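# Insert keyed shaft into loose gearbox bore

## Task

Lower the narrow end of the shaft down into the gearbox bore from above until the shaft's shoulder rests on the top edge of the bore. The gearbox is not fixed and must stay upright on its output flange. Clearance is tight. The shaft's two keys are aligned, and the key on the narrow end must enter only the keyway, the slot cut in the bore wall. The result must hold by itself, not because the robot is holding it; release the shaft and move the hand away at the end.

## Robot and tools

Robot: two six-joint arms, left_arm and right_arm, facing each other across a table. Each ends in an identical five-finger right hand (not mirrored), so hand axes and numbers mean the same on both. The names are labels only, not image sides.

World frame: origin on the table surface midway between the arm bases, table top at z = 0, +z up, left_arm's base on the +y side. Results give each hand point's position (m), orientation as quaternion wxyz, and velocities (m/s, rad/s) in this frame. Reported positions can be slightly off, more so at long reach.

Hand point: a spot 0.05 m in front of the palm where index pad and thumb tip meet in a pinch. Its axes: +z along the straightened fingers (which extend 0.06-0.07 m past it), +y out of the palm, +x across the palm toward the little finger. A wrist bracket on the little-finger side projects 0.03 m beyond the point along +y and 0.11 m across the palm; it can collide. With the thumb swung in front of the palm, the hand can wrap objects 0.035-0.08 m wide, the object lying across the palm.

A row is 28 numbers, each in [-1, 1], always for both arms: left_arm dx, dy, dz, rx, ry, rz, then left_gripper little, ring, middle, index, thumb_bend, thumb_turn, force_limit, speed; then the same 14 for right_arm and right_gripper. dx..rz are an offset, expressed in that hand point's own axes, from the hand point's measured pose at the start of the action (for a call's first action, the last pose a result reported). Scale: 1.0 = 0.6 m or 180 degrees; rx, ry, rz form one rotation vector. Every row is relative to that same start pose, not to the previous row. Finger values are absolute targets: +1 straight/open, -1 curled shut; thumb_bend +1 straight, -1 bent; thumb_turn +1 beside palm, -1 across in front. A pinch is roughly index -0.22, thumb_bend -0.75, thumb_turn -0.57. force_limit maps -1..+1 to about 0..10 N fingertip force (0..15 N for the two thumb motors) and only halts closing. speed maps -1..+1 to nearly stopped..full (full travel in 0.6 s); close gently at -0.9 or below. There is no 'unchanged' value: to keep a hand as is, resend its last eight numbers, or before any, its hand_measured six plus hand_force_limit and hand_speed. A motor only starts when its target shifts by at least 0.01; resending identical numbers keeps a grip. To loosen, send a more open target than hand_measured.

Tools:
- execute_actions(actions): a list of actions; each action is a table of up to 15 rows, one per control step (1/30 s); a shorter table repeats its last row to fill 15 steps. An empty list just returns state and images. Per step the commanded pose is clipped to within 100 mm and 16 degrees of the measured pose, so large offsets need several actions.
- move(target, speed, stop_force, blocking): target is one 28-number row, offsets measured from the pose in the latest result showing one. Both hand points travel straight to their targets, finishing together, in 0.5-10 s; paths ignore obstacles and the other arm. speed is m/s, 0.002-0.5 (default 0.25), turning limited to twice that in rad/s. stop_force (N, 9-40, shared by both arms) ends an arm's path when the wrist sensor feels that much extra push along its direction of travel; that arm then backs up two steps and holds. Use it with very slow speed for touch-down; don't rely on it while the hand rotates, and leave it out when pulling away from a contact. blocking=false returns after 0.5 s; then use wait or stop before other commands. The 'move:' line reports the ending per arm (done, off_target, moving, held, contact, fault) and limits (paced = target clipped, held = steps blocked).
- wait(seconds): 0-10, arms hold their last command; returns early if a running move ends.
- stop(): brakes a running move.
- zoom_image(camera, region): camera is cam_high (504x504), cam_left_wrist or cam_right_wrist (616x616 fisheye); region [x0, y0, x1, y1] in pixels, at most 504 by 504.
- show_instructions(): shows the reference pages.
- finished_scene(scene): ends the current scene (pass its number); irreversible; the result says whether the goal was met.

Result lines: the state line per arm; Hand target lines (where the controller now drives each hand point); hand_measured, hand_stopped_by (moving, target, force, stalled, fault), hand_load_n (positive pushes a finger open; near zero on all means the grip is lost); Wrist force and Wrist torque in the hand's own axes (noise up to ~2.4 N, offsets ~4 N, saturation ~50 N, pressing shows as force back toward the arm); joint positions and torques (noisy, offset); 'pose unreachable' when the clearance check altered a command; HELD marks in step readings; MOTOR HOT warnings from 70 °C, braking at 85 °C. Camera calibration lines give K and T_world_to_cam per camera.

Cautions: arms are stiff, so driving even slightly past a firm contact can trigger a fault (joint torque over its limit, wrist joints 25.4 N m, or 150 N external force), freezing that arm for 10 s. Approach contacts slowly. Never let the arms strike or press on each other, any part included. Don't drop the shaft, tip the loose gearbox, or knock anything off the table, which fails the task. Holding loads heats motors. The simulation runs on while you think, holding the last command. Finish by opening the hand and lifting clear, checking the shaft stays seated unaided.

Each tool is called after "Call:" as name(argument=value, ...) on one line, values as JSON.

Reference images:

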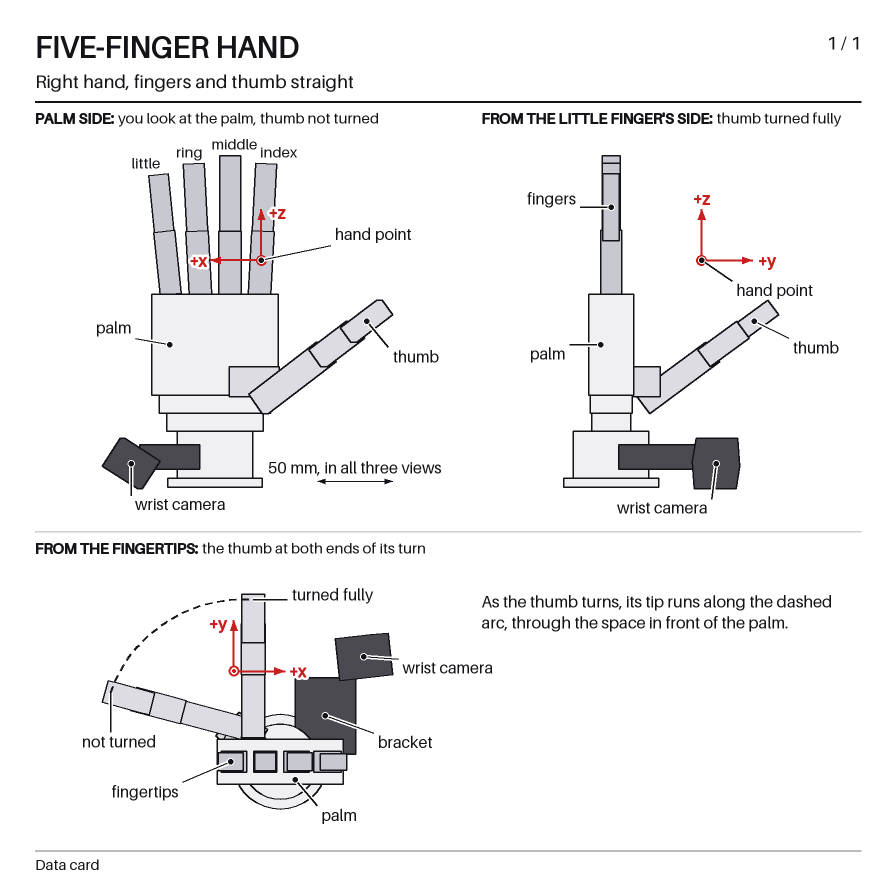

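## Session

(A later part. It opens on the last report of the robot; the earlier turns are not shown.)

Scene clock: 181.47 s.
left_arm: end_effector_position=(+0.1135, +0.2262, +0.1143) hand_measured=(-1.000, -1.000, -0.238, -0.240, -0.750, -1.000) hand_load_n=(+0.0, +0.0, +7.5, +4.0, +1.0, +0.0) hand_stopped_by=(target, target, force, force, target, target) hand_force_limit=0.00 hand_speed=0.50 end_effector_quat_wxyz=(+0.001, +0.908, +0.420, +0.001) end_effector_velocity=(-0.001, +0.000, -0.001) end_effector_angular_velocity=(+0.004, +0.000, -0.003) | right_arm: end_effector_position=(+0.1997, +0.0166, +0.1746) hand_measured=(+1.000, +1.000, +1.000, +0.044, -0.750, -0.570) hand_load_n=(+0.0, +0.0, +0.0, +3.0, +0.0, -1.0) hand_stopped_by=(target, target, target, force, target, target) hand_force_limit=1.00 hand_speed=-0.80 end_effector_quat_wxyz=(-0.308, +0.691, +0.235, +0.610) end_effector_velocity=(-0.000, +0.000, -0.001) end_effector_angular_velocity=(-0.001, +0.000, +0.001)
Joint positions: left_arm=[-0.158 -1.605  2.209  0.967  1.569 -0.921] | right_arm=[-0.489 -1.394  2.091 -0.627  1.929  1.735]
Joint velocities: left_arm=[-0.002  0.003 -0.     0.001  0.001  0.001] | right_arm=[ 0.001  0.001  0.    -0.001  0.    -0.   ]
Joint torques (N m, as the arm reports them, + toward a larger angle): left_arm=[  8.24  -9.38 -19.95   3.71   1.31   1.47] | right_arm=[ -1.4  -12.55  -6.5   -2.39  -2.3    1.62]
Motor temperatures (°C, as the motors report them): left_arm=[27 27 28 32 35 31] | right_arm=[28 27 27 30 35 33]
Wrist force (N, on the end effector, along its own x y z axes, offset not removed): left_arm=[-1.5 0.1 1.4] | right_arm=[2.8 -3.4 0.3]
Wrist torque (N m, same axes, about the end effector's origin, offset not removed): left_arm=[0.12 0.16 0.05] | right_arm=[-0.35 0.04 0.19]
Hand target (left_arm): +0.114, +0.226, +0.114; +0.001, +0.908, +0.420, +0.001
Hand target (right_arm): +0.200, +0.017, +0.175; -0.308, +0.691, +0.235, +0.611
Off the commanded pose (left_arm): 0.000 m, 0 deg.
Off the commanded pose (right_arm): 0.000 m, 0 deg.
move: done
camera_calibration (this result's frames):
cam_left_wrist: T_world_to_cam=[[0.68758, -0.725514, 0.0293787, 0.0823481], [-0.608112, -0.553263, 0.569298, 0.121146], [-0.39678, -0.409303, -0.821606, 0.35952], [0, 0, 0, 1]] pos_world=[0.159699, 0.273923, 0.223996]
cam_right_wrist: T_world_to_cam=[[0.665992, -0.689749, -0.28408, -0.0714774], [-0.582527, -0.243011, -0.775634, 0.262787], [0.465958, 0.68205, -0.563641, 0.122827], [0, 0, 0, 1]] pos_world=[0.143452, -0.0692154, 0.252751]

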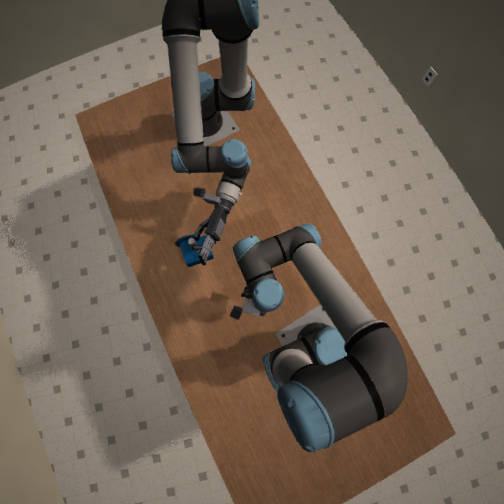

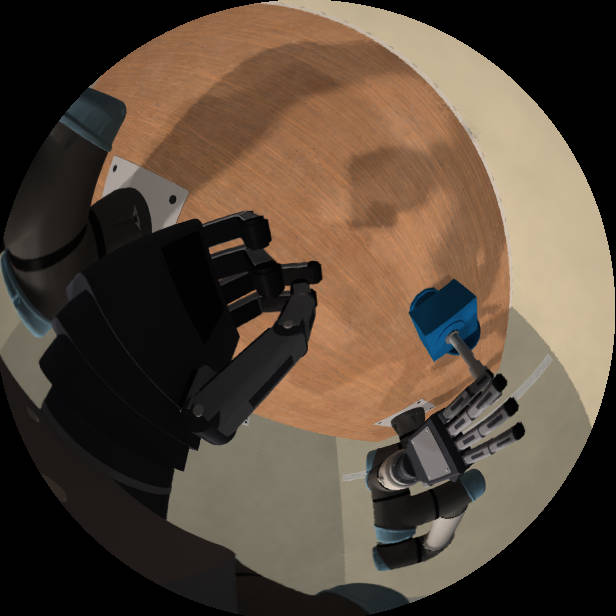

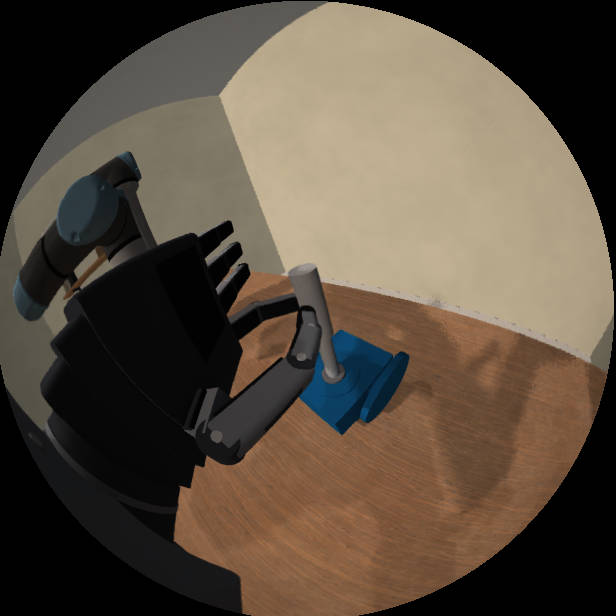

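Call:
execute_actions(actions=[[[0,0,0,0,0,0,-1,-1,-1,-1,-0.75,-1,0,0.5,0,0,-0.004,0,0,0,1,1,1,0.3,-0.75,-0.57,1,0]],[[0,0,0,0,0,0,-1,-1,-1,-1,-0.75,-1,0,0.5,0.02,0.004,0,0,0,0,1,1,1,0.3,-0.75,-0.57,1,0]],[[0,0,0,0,0,0,-1,-1,-1,-1,-0.75,-1,0,0.5,0,0,0.003,0,0,0,1,1,1,-0.3,-0.75,-0.57,1,-0.75]],[[0,0,0,0,0,0,-1,-1,-1,-1,-0.75,-1,0,0.5,0,0,0,0,0,0,1,1,1,-0.3,-0.75,-0.57,1,-0.8]],[[0,0,0,0,0,0,-1,-1,-1,-1,-0.75,-1,0,0.5,0,0,0,0,0,0,1,1,1,-0.3,-0.75,-0.57,1,-0.8]],[[0,0,0,0,0,0,-1,-1,-1,-1,-0.75,-1,0,0.5,0.002,-0.005,0,0,0,0,1,1,1,-0.4,-0.75,-0.57,1,-0.8]]])

Call:
move(target=[0,0,0,0,0,0,-1,-1,-1,-1,-0.75,-1,0,0.5,0.0006,0.004,-0.002,0.082,-0.0116,-0.0053,1,1,1,-0.45,-0.75,-0.57,1,-0.8], speed=0.06)

Call:
zoom_image(camera="cam_left_wrist", region=[430,315,500,385])

Scene clock: 184.77 s.
left_arm: end_effector_position=(+0.1135, +0.2262, +0.1143) hand_measured=(-1.000, -1.000, -0.238, -0.240, -0.750, -1.000) hand_load_n=(+0.0, +0.0, +7.5, +4.0, +1.0, +0.0) hand_stopped_by=(target, target, force, force, target, target) hand_force_limit=0.00 hand_speed=0.50 end_effector_quat_wxyz=(+0.001, +0.908, +0.420, +0.001) end_effector_velocity=(+0.000, -0.000, +0.000) end_effector_angular_velocity=(-0.000, -0.001, +0.000) | right_arm: end_effector_position=(+0.2007, +0.0159, +0.1877) hand_measured=(+1.000, +1.000, +1.000, +0.058, -0.746, -0.570) hand_load_n=(+0.0, +0.0, +0.0, +8.0, +5.0, +2.5) hand_stopped_by=(target, target, target, force, target, target) hand_force_limit=1.00 hand_speed=-0.80 end_effector_quat_wxyz=(-0.308, +0.691, +0.235, +0.611) end_effector_velocity=(-0.000, +0.000, +0.000) end_effector_angular_velocity=(+0.001, -0.000, -0.000)
Joint positions: left_arm=[-0.158 -1.605  2.209  0.967  1.569 -0.921] | right_arm=[-0.492 -1.417  2.077 -0.59   1.926  1.734]
Joint velocities: left_arm=[ 0.     0.001 -0.001 -0.    -0.001 -0.   ] | right_arm=[ 0.001  0.    -0.    -0.001  0.001  0.   ]
Joint torques (N m, as the arm reports them, + toward a larger angle): left_arm=[  8.3   -9.69 -18.09   3.7    1.28   1.04] | right_arm=[ 11.95 -16.73 -33.06  -1.46   2.36   1.45]
Motor temperatures (°C, as the motors report them): left_arm=[27 27 28 32 35 31] | right_arm=[28 27 27 30 35 33]
Wrist force (N, on the end effector, along its own x y z axes, offset not removed): left_arm=[-3.0 -3.1 0.1] | right_arm=[-4.8 -0.1 0.0]
Wrist torque (N m, same axes, about the end effector's origin, offset not removed): left_arm=[-0.29 0.45 -0.48] | right_arm=[-0.23 0.23 0.16]
Hand target (left_arm): +0.114, +0.226, +0.114; +0.001, +0.908, +0.420, +0.001
Hand target (right_arm): +0.201, +0.016, +0.188; -0.308, +0.691, +0.235, +0.610
Off the commanded pose (left_arm): 0.000 m, 0 deg.
Off the commanded pose (right_arm): 0.000 m, 0 deg.
Step readings (end_effector_position; steps 1 to 15: 1st action; 16 to 30: 2nd action; 31 to 45: 3rd action; 46 to 60: 4th action; 61 to 75: 5th action; 76 to 90: 6th action):
0: left_arm (+0.1135, +0.2262, +0.1143) | right_arm (+0.1997, +0.0166, +0.1746)
1: left_arm (+0.1135, +0.2262, +0.1143) | right_arm (+0.1997, +0.0166, +0.1746)
2: left_arm (+0.1135, +0.2262, +0.1143) | right_arm (+0.1995, +0.0164, +0.1745)
4: left_arm (+0.1135, +0.2262, +0.1143) | right_arm (+0.1988, +0.0156, +0.1745)
8: left_arm (+0.1135, +0.2262, +0.1143) | right_arm (+0.1982, +0.0150, +0.1747)
15: left_arm (+0.1135, +0.2262, +0.1143) | right_arm (+0.1980, +0.0149, +0.1748)
16: left_arm (+0.1135, +0.2262, +0.1143) | right_arm (+0.1980, +0.0149, +0.1748)
17: left_arm (+0.1135, +0.2262, +0.1143) | right_arm (+0.1984, +0.0146, +0.1761)
19: left_arm (+0.1135, +0.2262, +0.1143) | right_arm (+0.1998, +0.0135, +0.1813)
23: left_arm (+0.1135, +0.2262, +0.1143) | right_arm (+0.2010, +0.0128, +0.1854)
30: left_arm (+0.1135, +0.2262, +0.1143) | right_arm (+0.2014, +0.0126, +0.1862)
31: left_arm (+0.1135, +0.2262, +0.1143) | right_arm (+0.2014, +0.0126, +0.1863)
32: left_arm (+0.1135, +0.2262, +0.1143) | right_arm (+0.2016, +0.0128, +0.1863)
34: left_arm (+0.1135, +0.2262, +0.1143) | right_arm (+0.2021, +0.0133, +0.1863)
38: left_arm (+0.1135, +0.2262, +0.1143) | right_arm (+0.2025, +0.0138, +0.1862)
45: left_arm (+0.1135, +0.2262, +0.1143) | right_arm (+0.2026, +0.0139, +0.1861)
46: left_arm (+0.1135, +0.2262, +0.1143) | right_arm (+0.2026, +0.0139, +0.1861)
47: left_arm (+0.1135, +0.2262, +0.1143) | right_arm (+0.2026, +0.0139, +0.1861)
49: left_arm (+0.1135, +0.2262, +0.1143) | right_arm (+0.2026, +0.0139, +0.1861)
53: left_arm (+0.1135, +0.2262, +0.1143) | right_arm (+0.2026, +0.0139, +0.1861)
60: left_arm (+0.1135, +0.2262, +0.1143) | right_arm (+0.2026, +0.0139, +0.1861)
61: left_arm (+0.1135, +0.2262, +0.1143) | right_arm (+0.2026, +0.0139, +0.1861)
62: left_arm (+0.1135, +0.2262, +0.1143) | right_arm (+0.2026, +0.0139, +0.1861)
64: left_arm (+0.1135, +0.2262, +0.1143) | right_arm (+0.2026, +0.0139, +0.1861)
68: left_arm (+0.1135, +0.2262, +0.1143) | right_arm (+0.2026, +0.0139, +0.1861)
75: left_arm (+0.1135, +0.2262, +0.1143) | right_arm (+0.2026, +0.0139, +0.1861)
76: left_arm (+0.1135, +0.2262, +0.1143) | right_arm (+0.2026, +0.0139, +0.1861)
77: left_arm (+0.1135, +0.2262, +0.1143) | right_arm (+0.2024, +0.0142, +0.1863)
79: left_arm (+0.1135, +0.2262, +0.1143) | right_arm (+0.2017, +0.0150, +0.1870)
83: left_arm (+0.1135, +0.2262, +0.1143) | right_arm (+0.2010, +0.0157, +0.1876)
90: end_effector_position above
camera_calibration (this result's frames):
cam_left_wrist: T_world_to_cam=[[0.68758, -0.725514, 0.0293786, 0.0823482], [-0.608112, -0.553263, 0.569298, 0.121146], [-0.39678, -0.409303, -0.821606, 0.35952], [0, 0, 0, 1]] pos_world=[0.159699, 0.273923, 0.223996]
cam_right_wrist: T_world_to_cam=[[0.665968, -0.68979, -0.284036, -0.0689541], [-0.582519, -0.243015, -0.775639, 0.273408], [0.466003, 0.682007, -0.563656, 0.130197], [0, 0, 0, 1]] pos_world=[0.144514, -0.069917, 0.265867]

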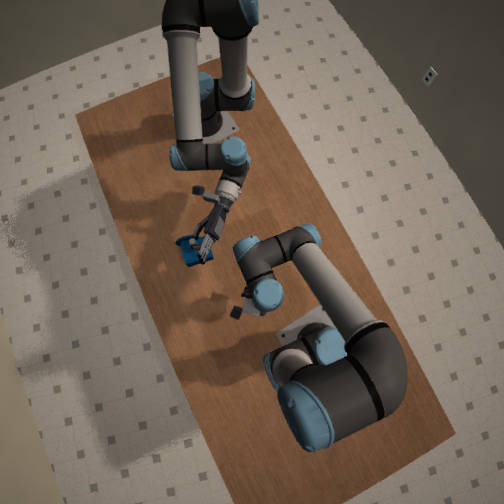

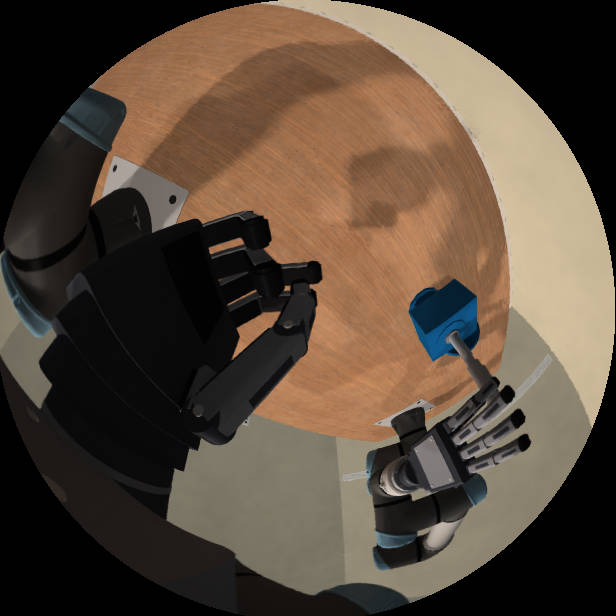

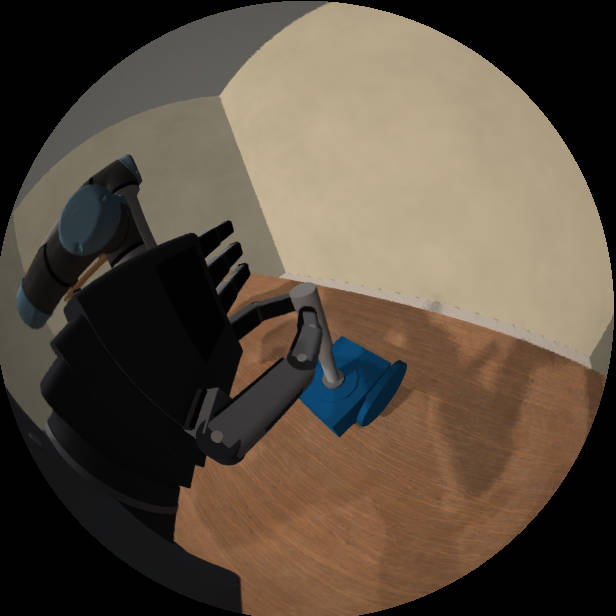

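Scene clock: 187.23 s.
left_arm: end_effector_position=(+0.1135, +0.2262, +0.1143) hand_measured=(-1.000, -1.000, -0.238, -0.240, -0.750, -1.000) hand_load_n=(+0.0, +0.0, +7.5, +4.0, +1.0, +0.0) hand_stopped_by=(target, target, force, force, target, target) hand_force_limit=0.00 hand_speed=0.50 end_effector_quat_wxyz=(+0.001, +0.908, +0.420, +0.001) end_effector_velocity=(+0.000, +0.001, -0.000) end_effector_angular_velocity=(+0.002, +0.000, +0.002) | right_arm: end_effector_position=(+0.2016, +0.0133, +0.1878) hand_measured=(+1.000, +1.000, +1.000, +0.052, -0.746, -0.570) hand_load_n=(+0.0, +0.0, +0.0, +6.0, +3.0, +3.0) hand_stopped_by=(target, target, target, force, target, target) hand_force_limit=1.00 hand_speed=-0.80 end_effector_quat_wxyz=(-0.385, +0.655, +0.322, +0.565) end_effector_velocity=(+0.000, -0.000, -0.000) end_effector_angular_velocity=(-0.001, +0.001, +0.007)
Joint positions: left_arm=[-0.158 -1.605  2.209  0.967  1.569 -0.921] | right_arm=[-0.678 -1.527  2.2   -0.607  1.481  1.705]
Joint velocities: left_arm=[ 0.001  0.     0.001  0.     0.    -0.001] | right_arm=[-0.006 -0.002  0.002  0.001 -0.014 -0.001]
Joint torques (N m, as the arm reports them, + toward a larger angle): left_arm=[  7.53 -10.1  -18.24   3.56   1.37   1.03] | right_arm=[-15.11 -27.16 -10.93  -3.82  -2.29  -1.78]
Motor temperatures (°C, as the motors report them): left_arm=[27 27 28 32 35 31] | right_arm=[28 27 27 30 35 33]
Wrist force (N, on the end effector, along its own x y z axes, offset not removed): left_arm=[-6.0 0.9 0.3] | right_arm=[-8.1 -1.0 -1.3]
Wrist torque (N m, same axes, about the end effector's origin, offset not removed): left_arm=[0.26 0.91 -0.43] | right_arm=[-0.21 0.82 -0.27]
Hand target (left_arm): +0.114, +0.226, +0.114; +0.001, +0.908, +0.420, +0.001
Hand target (right_arm): +0.202, +0.013, +0.188; -0.385, +0.655, +0.323, +0.565
Off the commanded pose (left_arm): 0.000 m, 0 deg.
Off the commanded pose (right_arm): 0.000 m, 0 deg.
move: done
camera_calibration (this result's frames):
cam_left_wrist: T_world_to_cam=[[0.68758, -0.725514, 0.0293783, 0.0823482], [-0.608111, -0.553263, 0.569298, 0.121146], [-0.39678, -0.409303, -0.821606, 0.35952], [0, 0, 0, 1]] pos_world=[0.159699, 0.273923, 0.223996]
cam_right_wrist: T_world_to_cam=[[0.820772, -0.495339, -0.284558, -0.104991], [-0.501005, -0.384849, -0.775168, 0.25871], [0.274459, 0.778801, -0.56404, 0.169014], [0, 0, 0, 1]] pos_world=[0.169401, -0.0840703, 0.265998]

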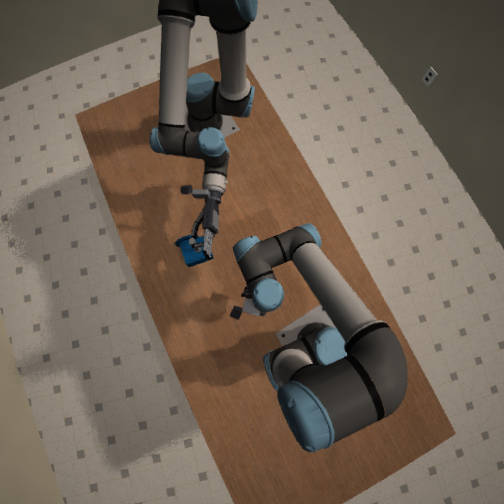

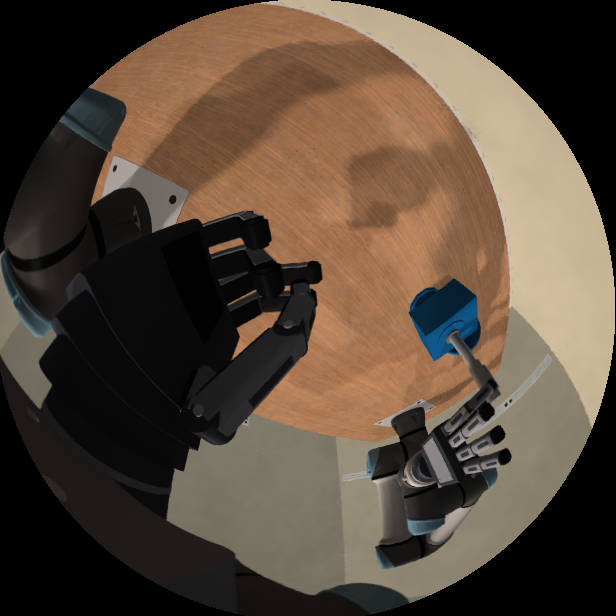

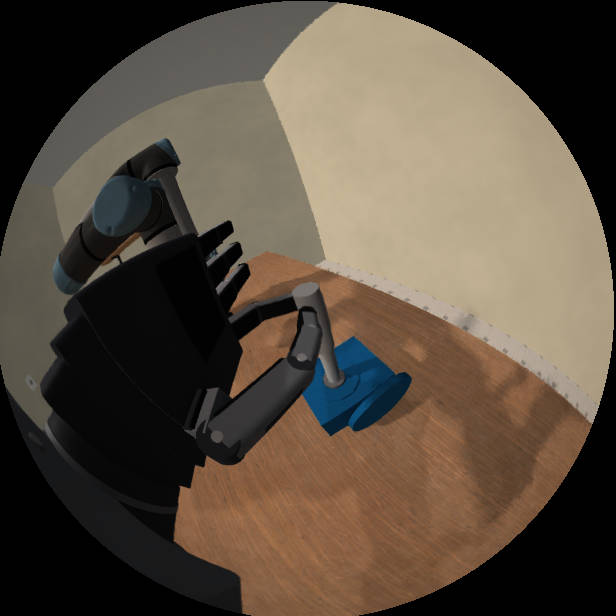

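Region (430, 315, 500, 385) of cam_left_wrist's 616x616 image, scaled by 7.200, with more detail than that image has.

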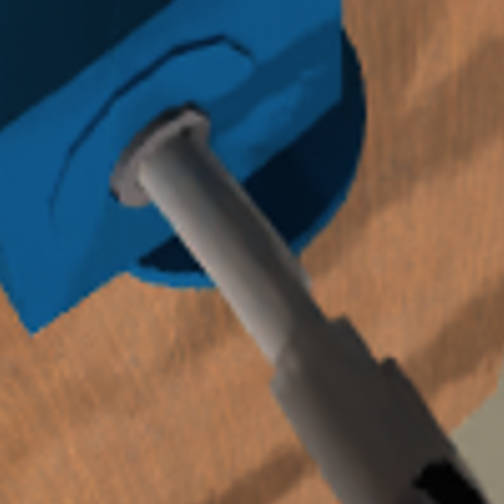

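Call:
execute_actions(actions=[[[0,0,0,0,0,0,-1,-1,-1,-1,-0.75,-1,0,0.5,0,0,-0.004,0,0,0,1,1,1,0.35,-0.75,-0.57,1,0]],[[0,0,0,0,0,0,-1,-1,-1,-1,-0.75,-1,0,0.5,-0.006,0.001,0.002,-0.082,0.0116,0.0053,1,1,1,0.35,-0.75,-0.57,1,0]],[[0,0,0,0,0,0,-1,-1,-1,-1,-0.75,-1,0,0.5,0,0,0,0,0,0,1,1,1,0.35,-0.75,-0.57,1,0]]])

Call:
zoom_image(camera="cam_right_wrist", region=[250,250,370,400])

Scene clock: 189.07 s.
left_arm: end_effector_position=(+0.1135, +0.2262, +0.1143) hand_measured=(-1.000, -1.000, -0.238, -0.240, -0.750, -1.000) hand_load_n=(+0.0, +0.0, +7.5, +4.0, +1.0, +0.0) hand_stopped_by=(target, target, force, force, target, target) hand_force_limit=0.00 hand_speed=0.50 end_effector_quat_wxyz=(+0.001, +0.908, +0.420, +0.001) end_effector_velocity=(-0.000, +0.001, +0.000) end_effector_angular_velocity=(+0.001, +0.001, -0.001) | right_arm: end_effector_position=(+0.2003, +0.0120, +0.1842) hand_measured=(+1.000, +1.000, +1.000, +0.350, -0.750, -0.570) hand_load_n=(+0.0, +0.0, +0.0, +0.0, +0.0, +0.0) hand_stopped_by=(target, target, target, target, target, target) hand_force_limit=1.00 hand_speed=0.00 end_effector_quat_wxyz=(-0.310, +0.690, +0.237, +0.610) end_effector_velocity=(+0.001, -0.000, +0.000) end_effector_angular_velocity=(+0.000, -0.001, -0.001)
Joint positions: left_arm=[-0.158 -1.605  2.209  0.967  1.569 -0.921] | right_arm=[-0.499 -1.424  2.096 -0.604  1.912  1.734]
Joint velocities: left_arm=[-0.    -0.002  0.002  0.001  0.001  0.001] | right_arm=[-0.001 -0.     0.001 -0.001  0.    -0.001]
Joint torques (N m, as the arm reports them, + toward a larger angle): left_arm=[  7.12 -10.29 -17.85   3.54   1.17   1.04] | right_arm=[-14.42 -29.71  -8.51  -2.71  -2.58  -1.59]
Motor temperatures (°C, as the motors report them): left_arm=[27 27 28 32 35 31] | right_arm=[28 27 27 30 35 33]
Wrist force (N, on the end effector, along its own x y z axes, offset not removed): left_arm=[-3.4 1.7 -3.0] | right_arm=[1.3 -0.7 1.8]
Wrist torque (N m, same axes, about the end effector's origin, offset not removed): left_arm=[0.43 0.46 -0.16] | right_arm=[-0.36 -0.11 0.26]
Hand target (left_arm): +0.114, +0.226, +0.114; +0.001, +0.908, +0.420, +0.001
Hand target (right_arm): +0.200, +0.012, +0.184; -0.310, +0.690, +0.237, +0.610
Off the commanded pose (left_arm): 0.000 m, 0 deg.
Off the commanded pose (right_arm): 0.000 m, 0 deg.
Step readings (end_effector_position; steps 1 to 15: 1st action; 16 to 30: 2nd action; 31 to 45: 3rd action):
0: left_arm (+0.1135, +0.2262, +0.1143) | right_arm (+0.2016, +0.0133, +0.1878)
1: left_arm (+0.1135, +0.2262, +0.1143) | right_arm (+0.2016, +0.0133, +0.1878)
2: left_arm (+0.1135, +0.2262, +0.1143) | right_arm (+0.2014, +0.0130, +0.1878)
4: left_arm (+0.1135, +0.2262, +0.1143) | right_arm (+0.2009, +0.0121, +0.1879)
8: left_arm (+0.1135, +0.2262, +0.1143) | right_arm (+0.2005, +0.0114, +0.1880)
15: left_arm (+0.1135, +0.2262, +0.1143) | right_arm (+0.2004, +0.0112, +0.1880)
16: left_arm (+0.1135, +0.2262, +0.1143) | right_arm (+0.2004, +0.0112, +0.1880)
17: left_arm (+0.1135, +0.2262, +0.1143) | right_arm (+0.2000, +0.0134, +0.1879)
19: left_arm (+0.1135, +0.2262, +0.1143) | right_arm (+0.1897, +0.0251, +0.1860)
23: left_arm (+0.1135, +0.2262, +0.1143) | right_arm (+0.1936, +0.0149, +0.1845)
30: left_arm (+0.1135, +0.2262, +0.1143) | right_arm (+0.2003, +0.0120, +0.1843)
31: left_arm (+0.1135, +0.2262, +0.1143) | right_arm (+0.2006, +0.0120, +0.1843)
32: left_arm (+0.1135, +0.2262, +0.1143) | right_arm (+0.2006, +0.0120, +0.1843)
34: left_arm (+0.1135, +0.2262, +0.1143) | right_arm (+0.2004, +0.0121, +0.1843)
38: left_arm (+0.1135, +0.2262, +0.1143) | right_arm (+0.2002, +0.0121, +0.1843)
45: end_effector_position above
camera_calibration (this result's frames):
cam_left_wrist: T_world_to_cam=[[0.68758, -0.725514, 0.0293783, 0.0823482], [-0.608111, -0.553263, 0.569298, 0.121146], [-0.39678, -0.409303, -0.821606, 0.35952], [0, 0, 0, 1]] pos_world=[0.159699, 0.273923, 0.223996]
cam_right_wrist: T_world_to_cam=[[0.670497, -0.685104, -0.284722, -0.0731468], [-0.580992, -0.246198, -0.77578, 0.269246], [0.461392, 0.685579, -0.563115, 0.131898], [0, 0, 0, 1]] pos_world=[0.144618, -0.074252, 0.262323]

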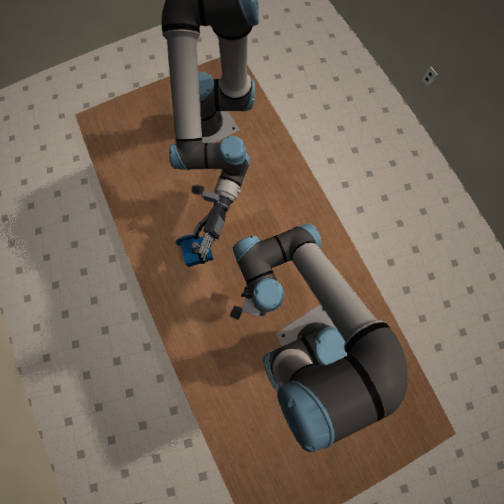

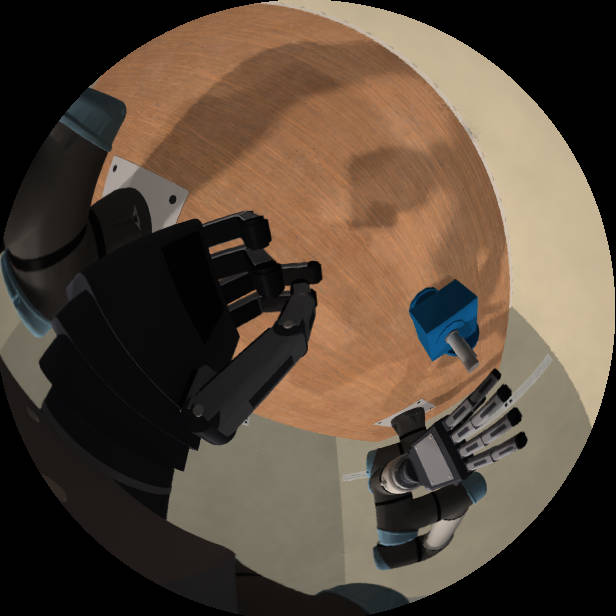

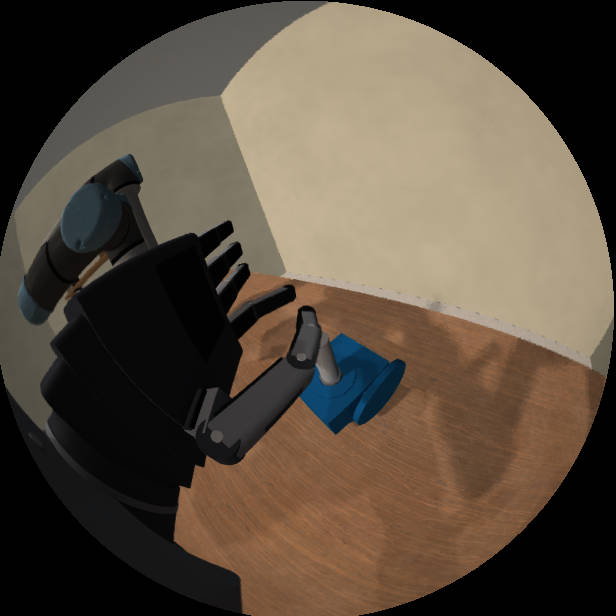

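Region (250, 250, 370, 400) of cam_right_wrist's 616x616 image, scaled by 3.360, with more detail than that image has; it fills the left 403 columns of this view, and the rest is white.

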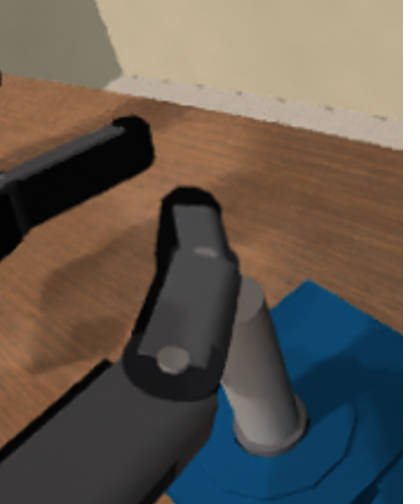

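It dropped in. Retreat.

Call:
move(target=[0,-0.1,-0.1,0,0,0,-1,-1,-1,-1,-0.75,-1,0,0.5,0.12,-0.03,-0.2,0,0,0,1,1,1,0.35,-0.75,-0.57,1,0], speed=0.3)

Call:
zoom_image(camera="cam_left_wrist", region=[400,280,500,380])

Scene clock: 190.23 s.
left_arm: end_effector_position=(+0.0678, +0.2651, +0.1741) hand_measured=(-1.000, -1.000, -0.238, -0.240, -0.750, -1.000) hand_load_n=(+0.0, +0.0, +7.5, +4.0, +1.0, +0.0) hand_stopped_by=(target, target, force, force, target, target) hand_force_limit=0.00 hand_speed=0.50 end_effector_quat_wxyz=(+0.000, +0.908, +0.420, +0.000) end_effector_velocity=(-0.001, +0.000, +0.001) end_effector_angular_velocity=(-0.001, -0.002, -0.000) | right_arm: end_effector_position=(+0.1146, -0.0652, +0.2655) hand_measured=(+1.000, +1.000, +1.000, +0.350, -0.750, -0.570) hand_load_n=(+0.0, +0.0, +0.0, +0.0, +0.0, +0.0) hand_stopped_by=(target, target, target, target, target, target) hand_force_limit=1.00 hand_speed=0.00 end_effector_quat_wxyz=(-0.310, +0.690, +0.237, +0.610) end_effector_velocity=(-0.001, -0.000, +0.001) end_effector_angular_velocity=(+0.002, -0.000, -0.001)
Joint positions: left_arm=[-0.461 -1.873  2.249  1.195  1.57  -1.225] | right_arm=[-0.329 -1.728  2.154 -0.353  2.082  1.747]
Joint velocities: left_arm=[-0.011 -0.004  0.001  0.003 -0.003 -0.011] | right_arm=[ 0.002 -0.002 -0.001  0.001  0.003  0.001]
Joint torques (N m, as the arm reports them, + toward a larger angle): left_arm=[-10.88 -10.7   -7.7    4.17  -1.86  -1.46] | right_arm=[ 12.57 -19.89 -32.78   0.22   2.5    1.59]
Motor temperatures (°C, as the motors report them): left_arm=[27 27 28 32 35 31] | right_arm=[28 27 27 30 35 33]
Wrist force (N, on the end effector, along its own x y z axes, offset not removed): left_arm=[-1.8 -3.6 2.7] | right_arm=[-1.7 -0.9 0.4]
Wrist torque (N m, same axes, about the end effector's origin, offset not removed): left_arm=[-0.63 0.09 -0.34] | right_arm=[-0.16 0.27 0.13]
Hand target (left_arm): +0.068, +0.265, +0.174; +0.000, +0.908, +0.420, +0.000
Hand target (right_arm): +0.115, -0.065, +0.266; -0.310, +0.690, +0.237, +0.610
Off the commanded pose (left_arm): 0.000 m, 0 deg.
Off the commanded pose (right_arm): 0.000 m, 0 deg.
move: done
camera_calibration (this result's frames):
cam_left_wrist: T_world_to_cam=[[0.687542, -0.725582, 0.0285798, 0.140357], [-0.607648, -0.553352, 0.569707, 0.0806976], [-0.397554, -0.409064, -0.821351, 0.406315], [0, 0, 0, 1]] pos_world=[0.114067, 0.312704, 0.283742]
cam_right_wrist: T_world_to_cam=[[0.670565, -0.685117, -0.284531, -0.0454659], [-0.580837, -0.246279, -0.775871, 0.263522], [0.461488, 0.685538, -0.563087, 0.270087], [0, 0, 0, 1]] pos_world=[0.0589093, -0.151404, 0.343606]

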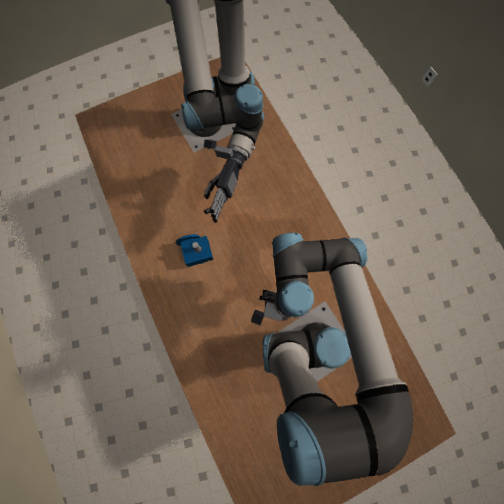

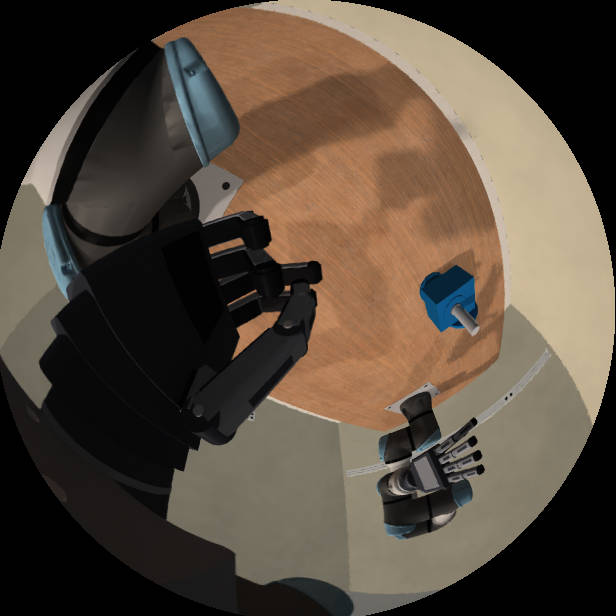

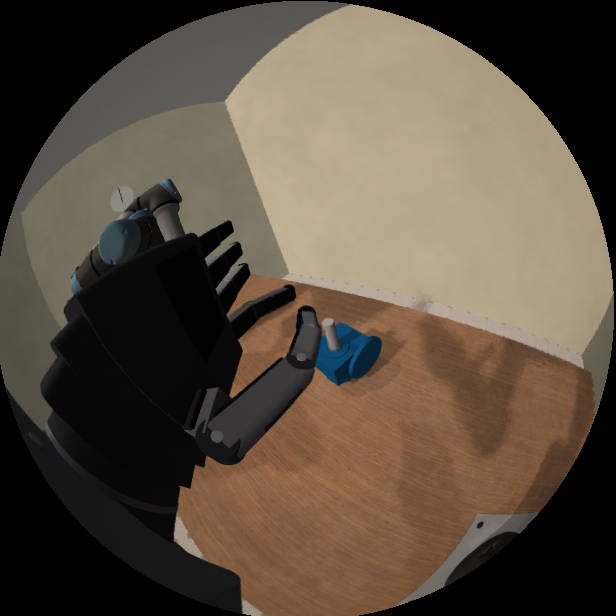

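Region (400, 280, 500, 380) of cam_left_wrist's 616x616 image, scaled by 5.040, with more detail than that image has.

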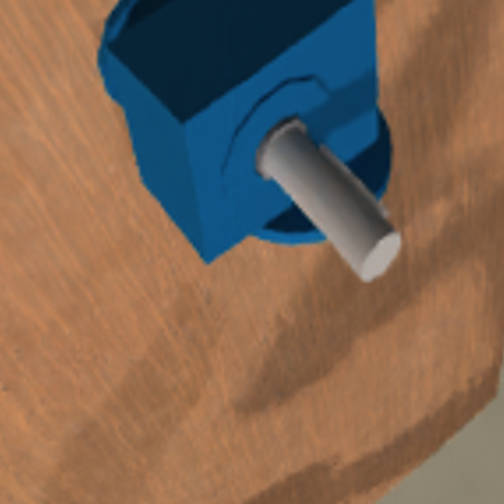

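Call:
finished_scene(scene=1)

The scene is finished: the task was done.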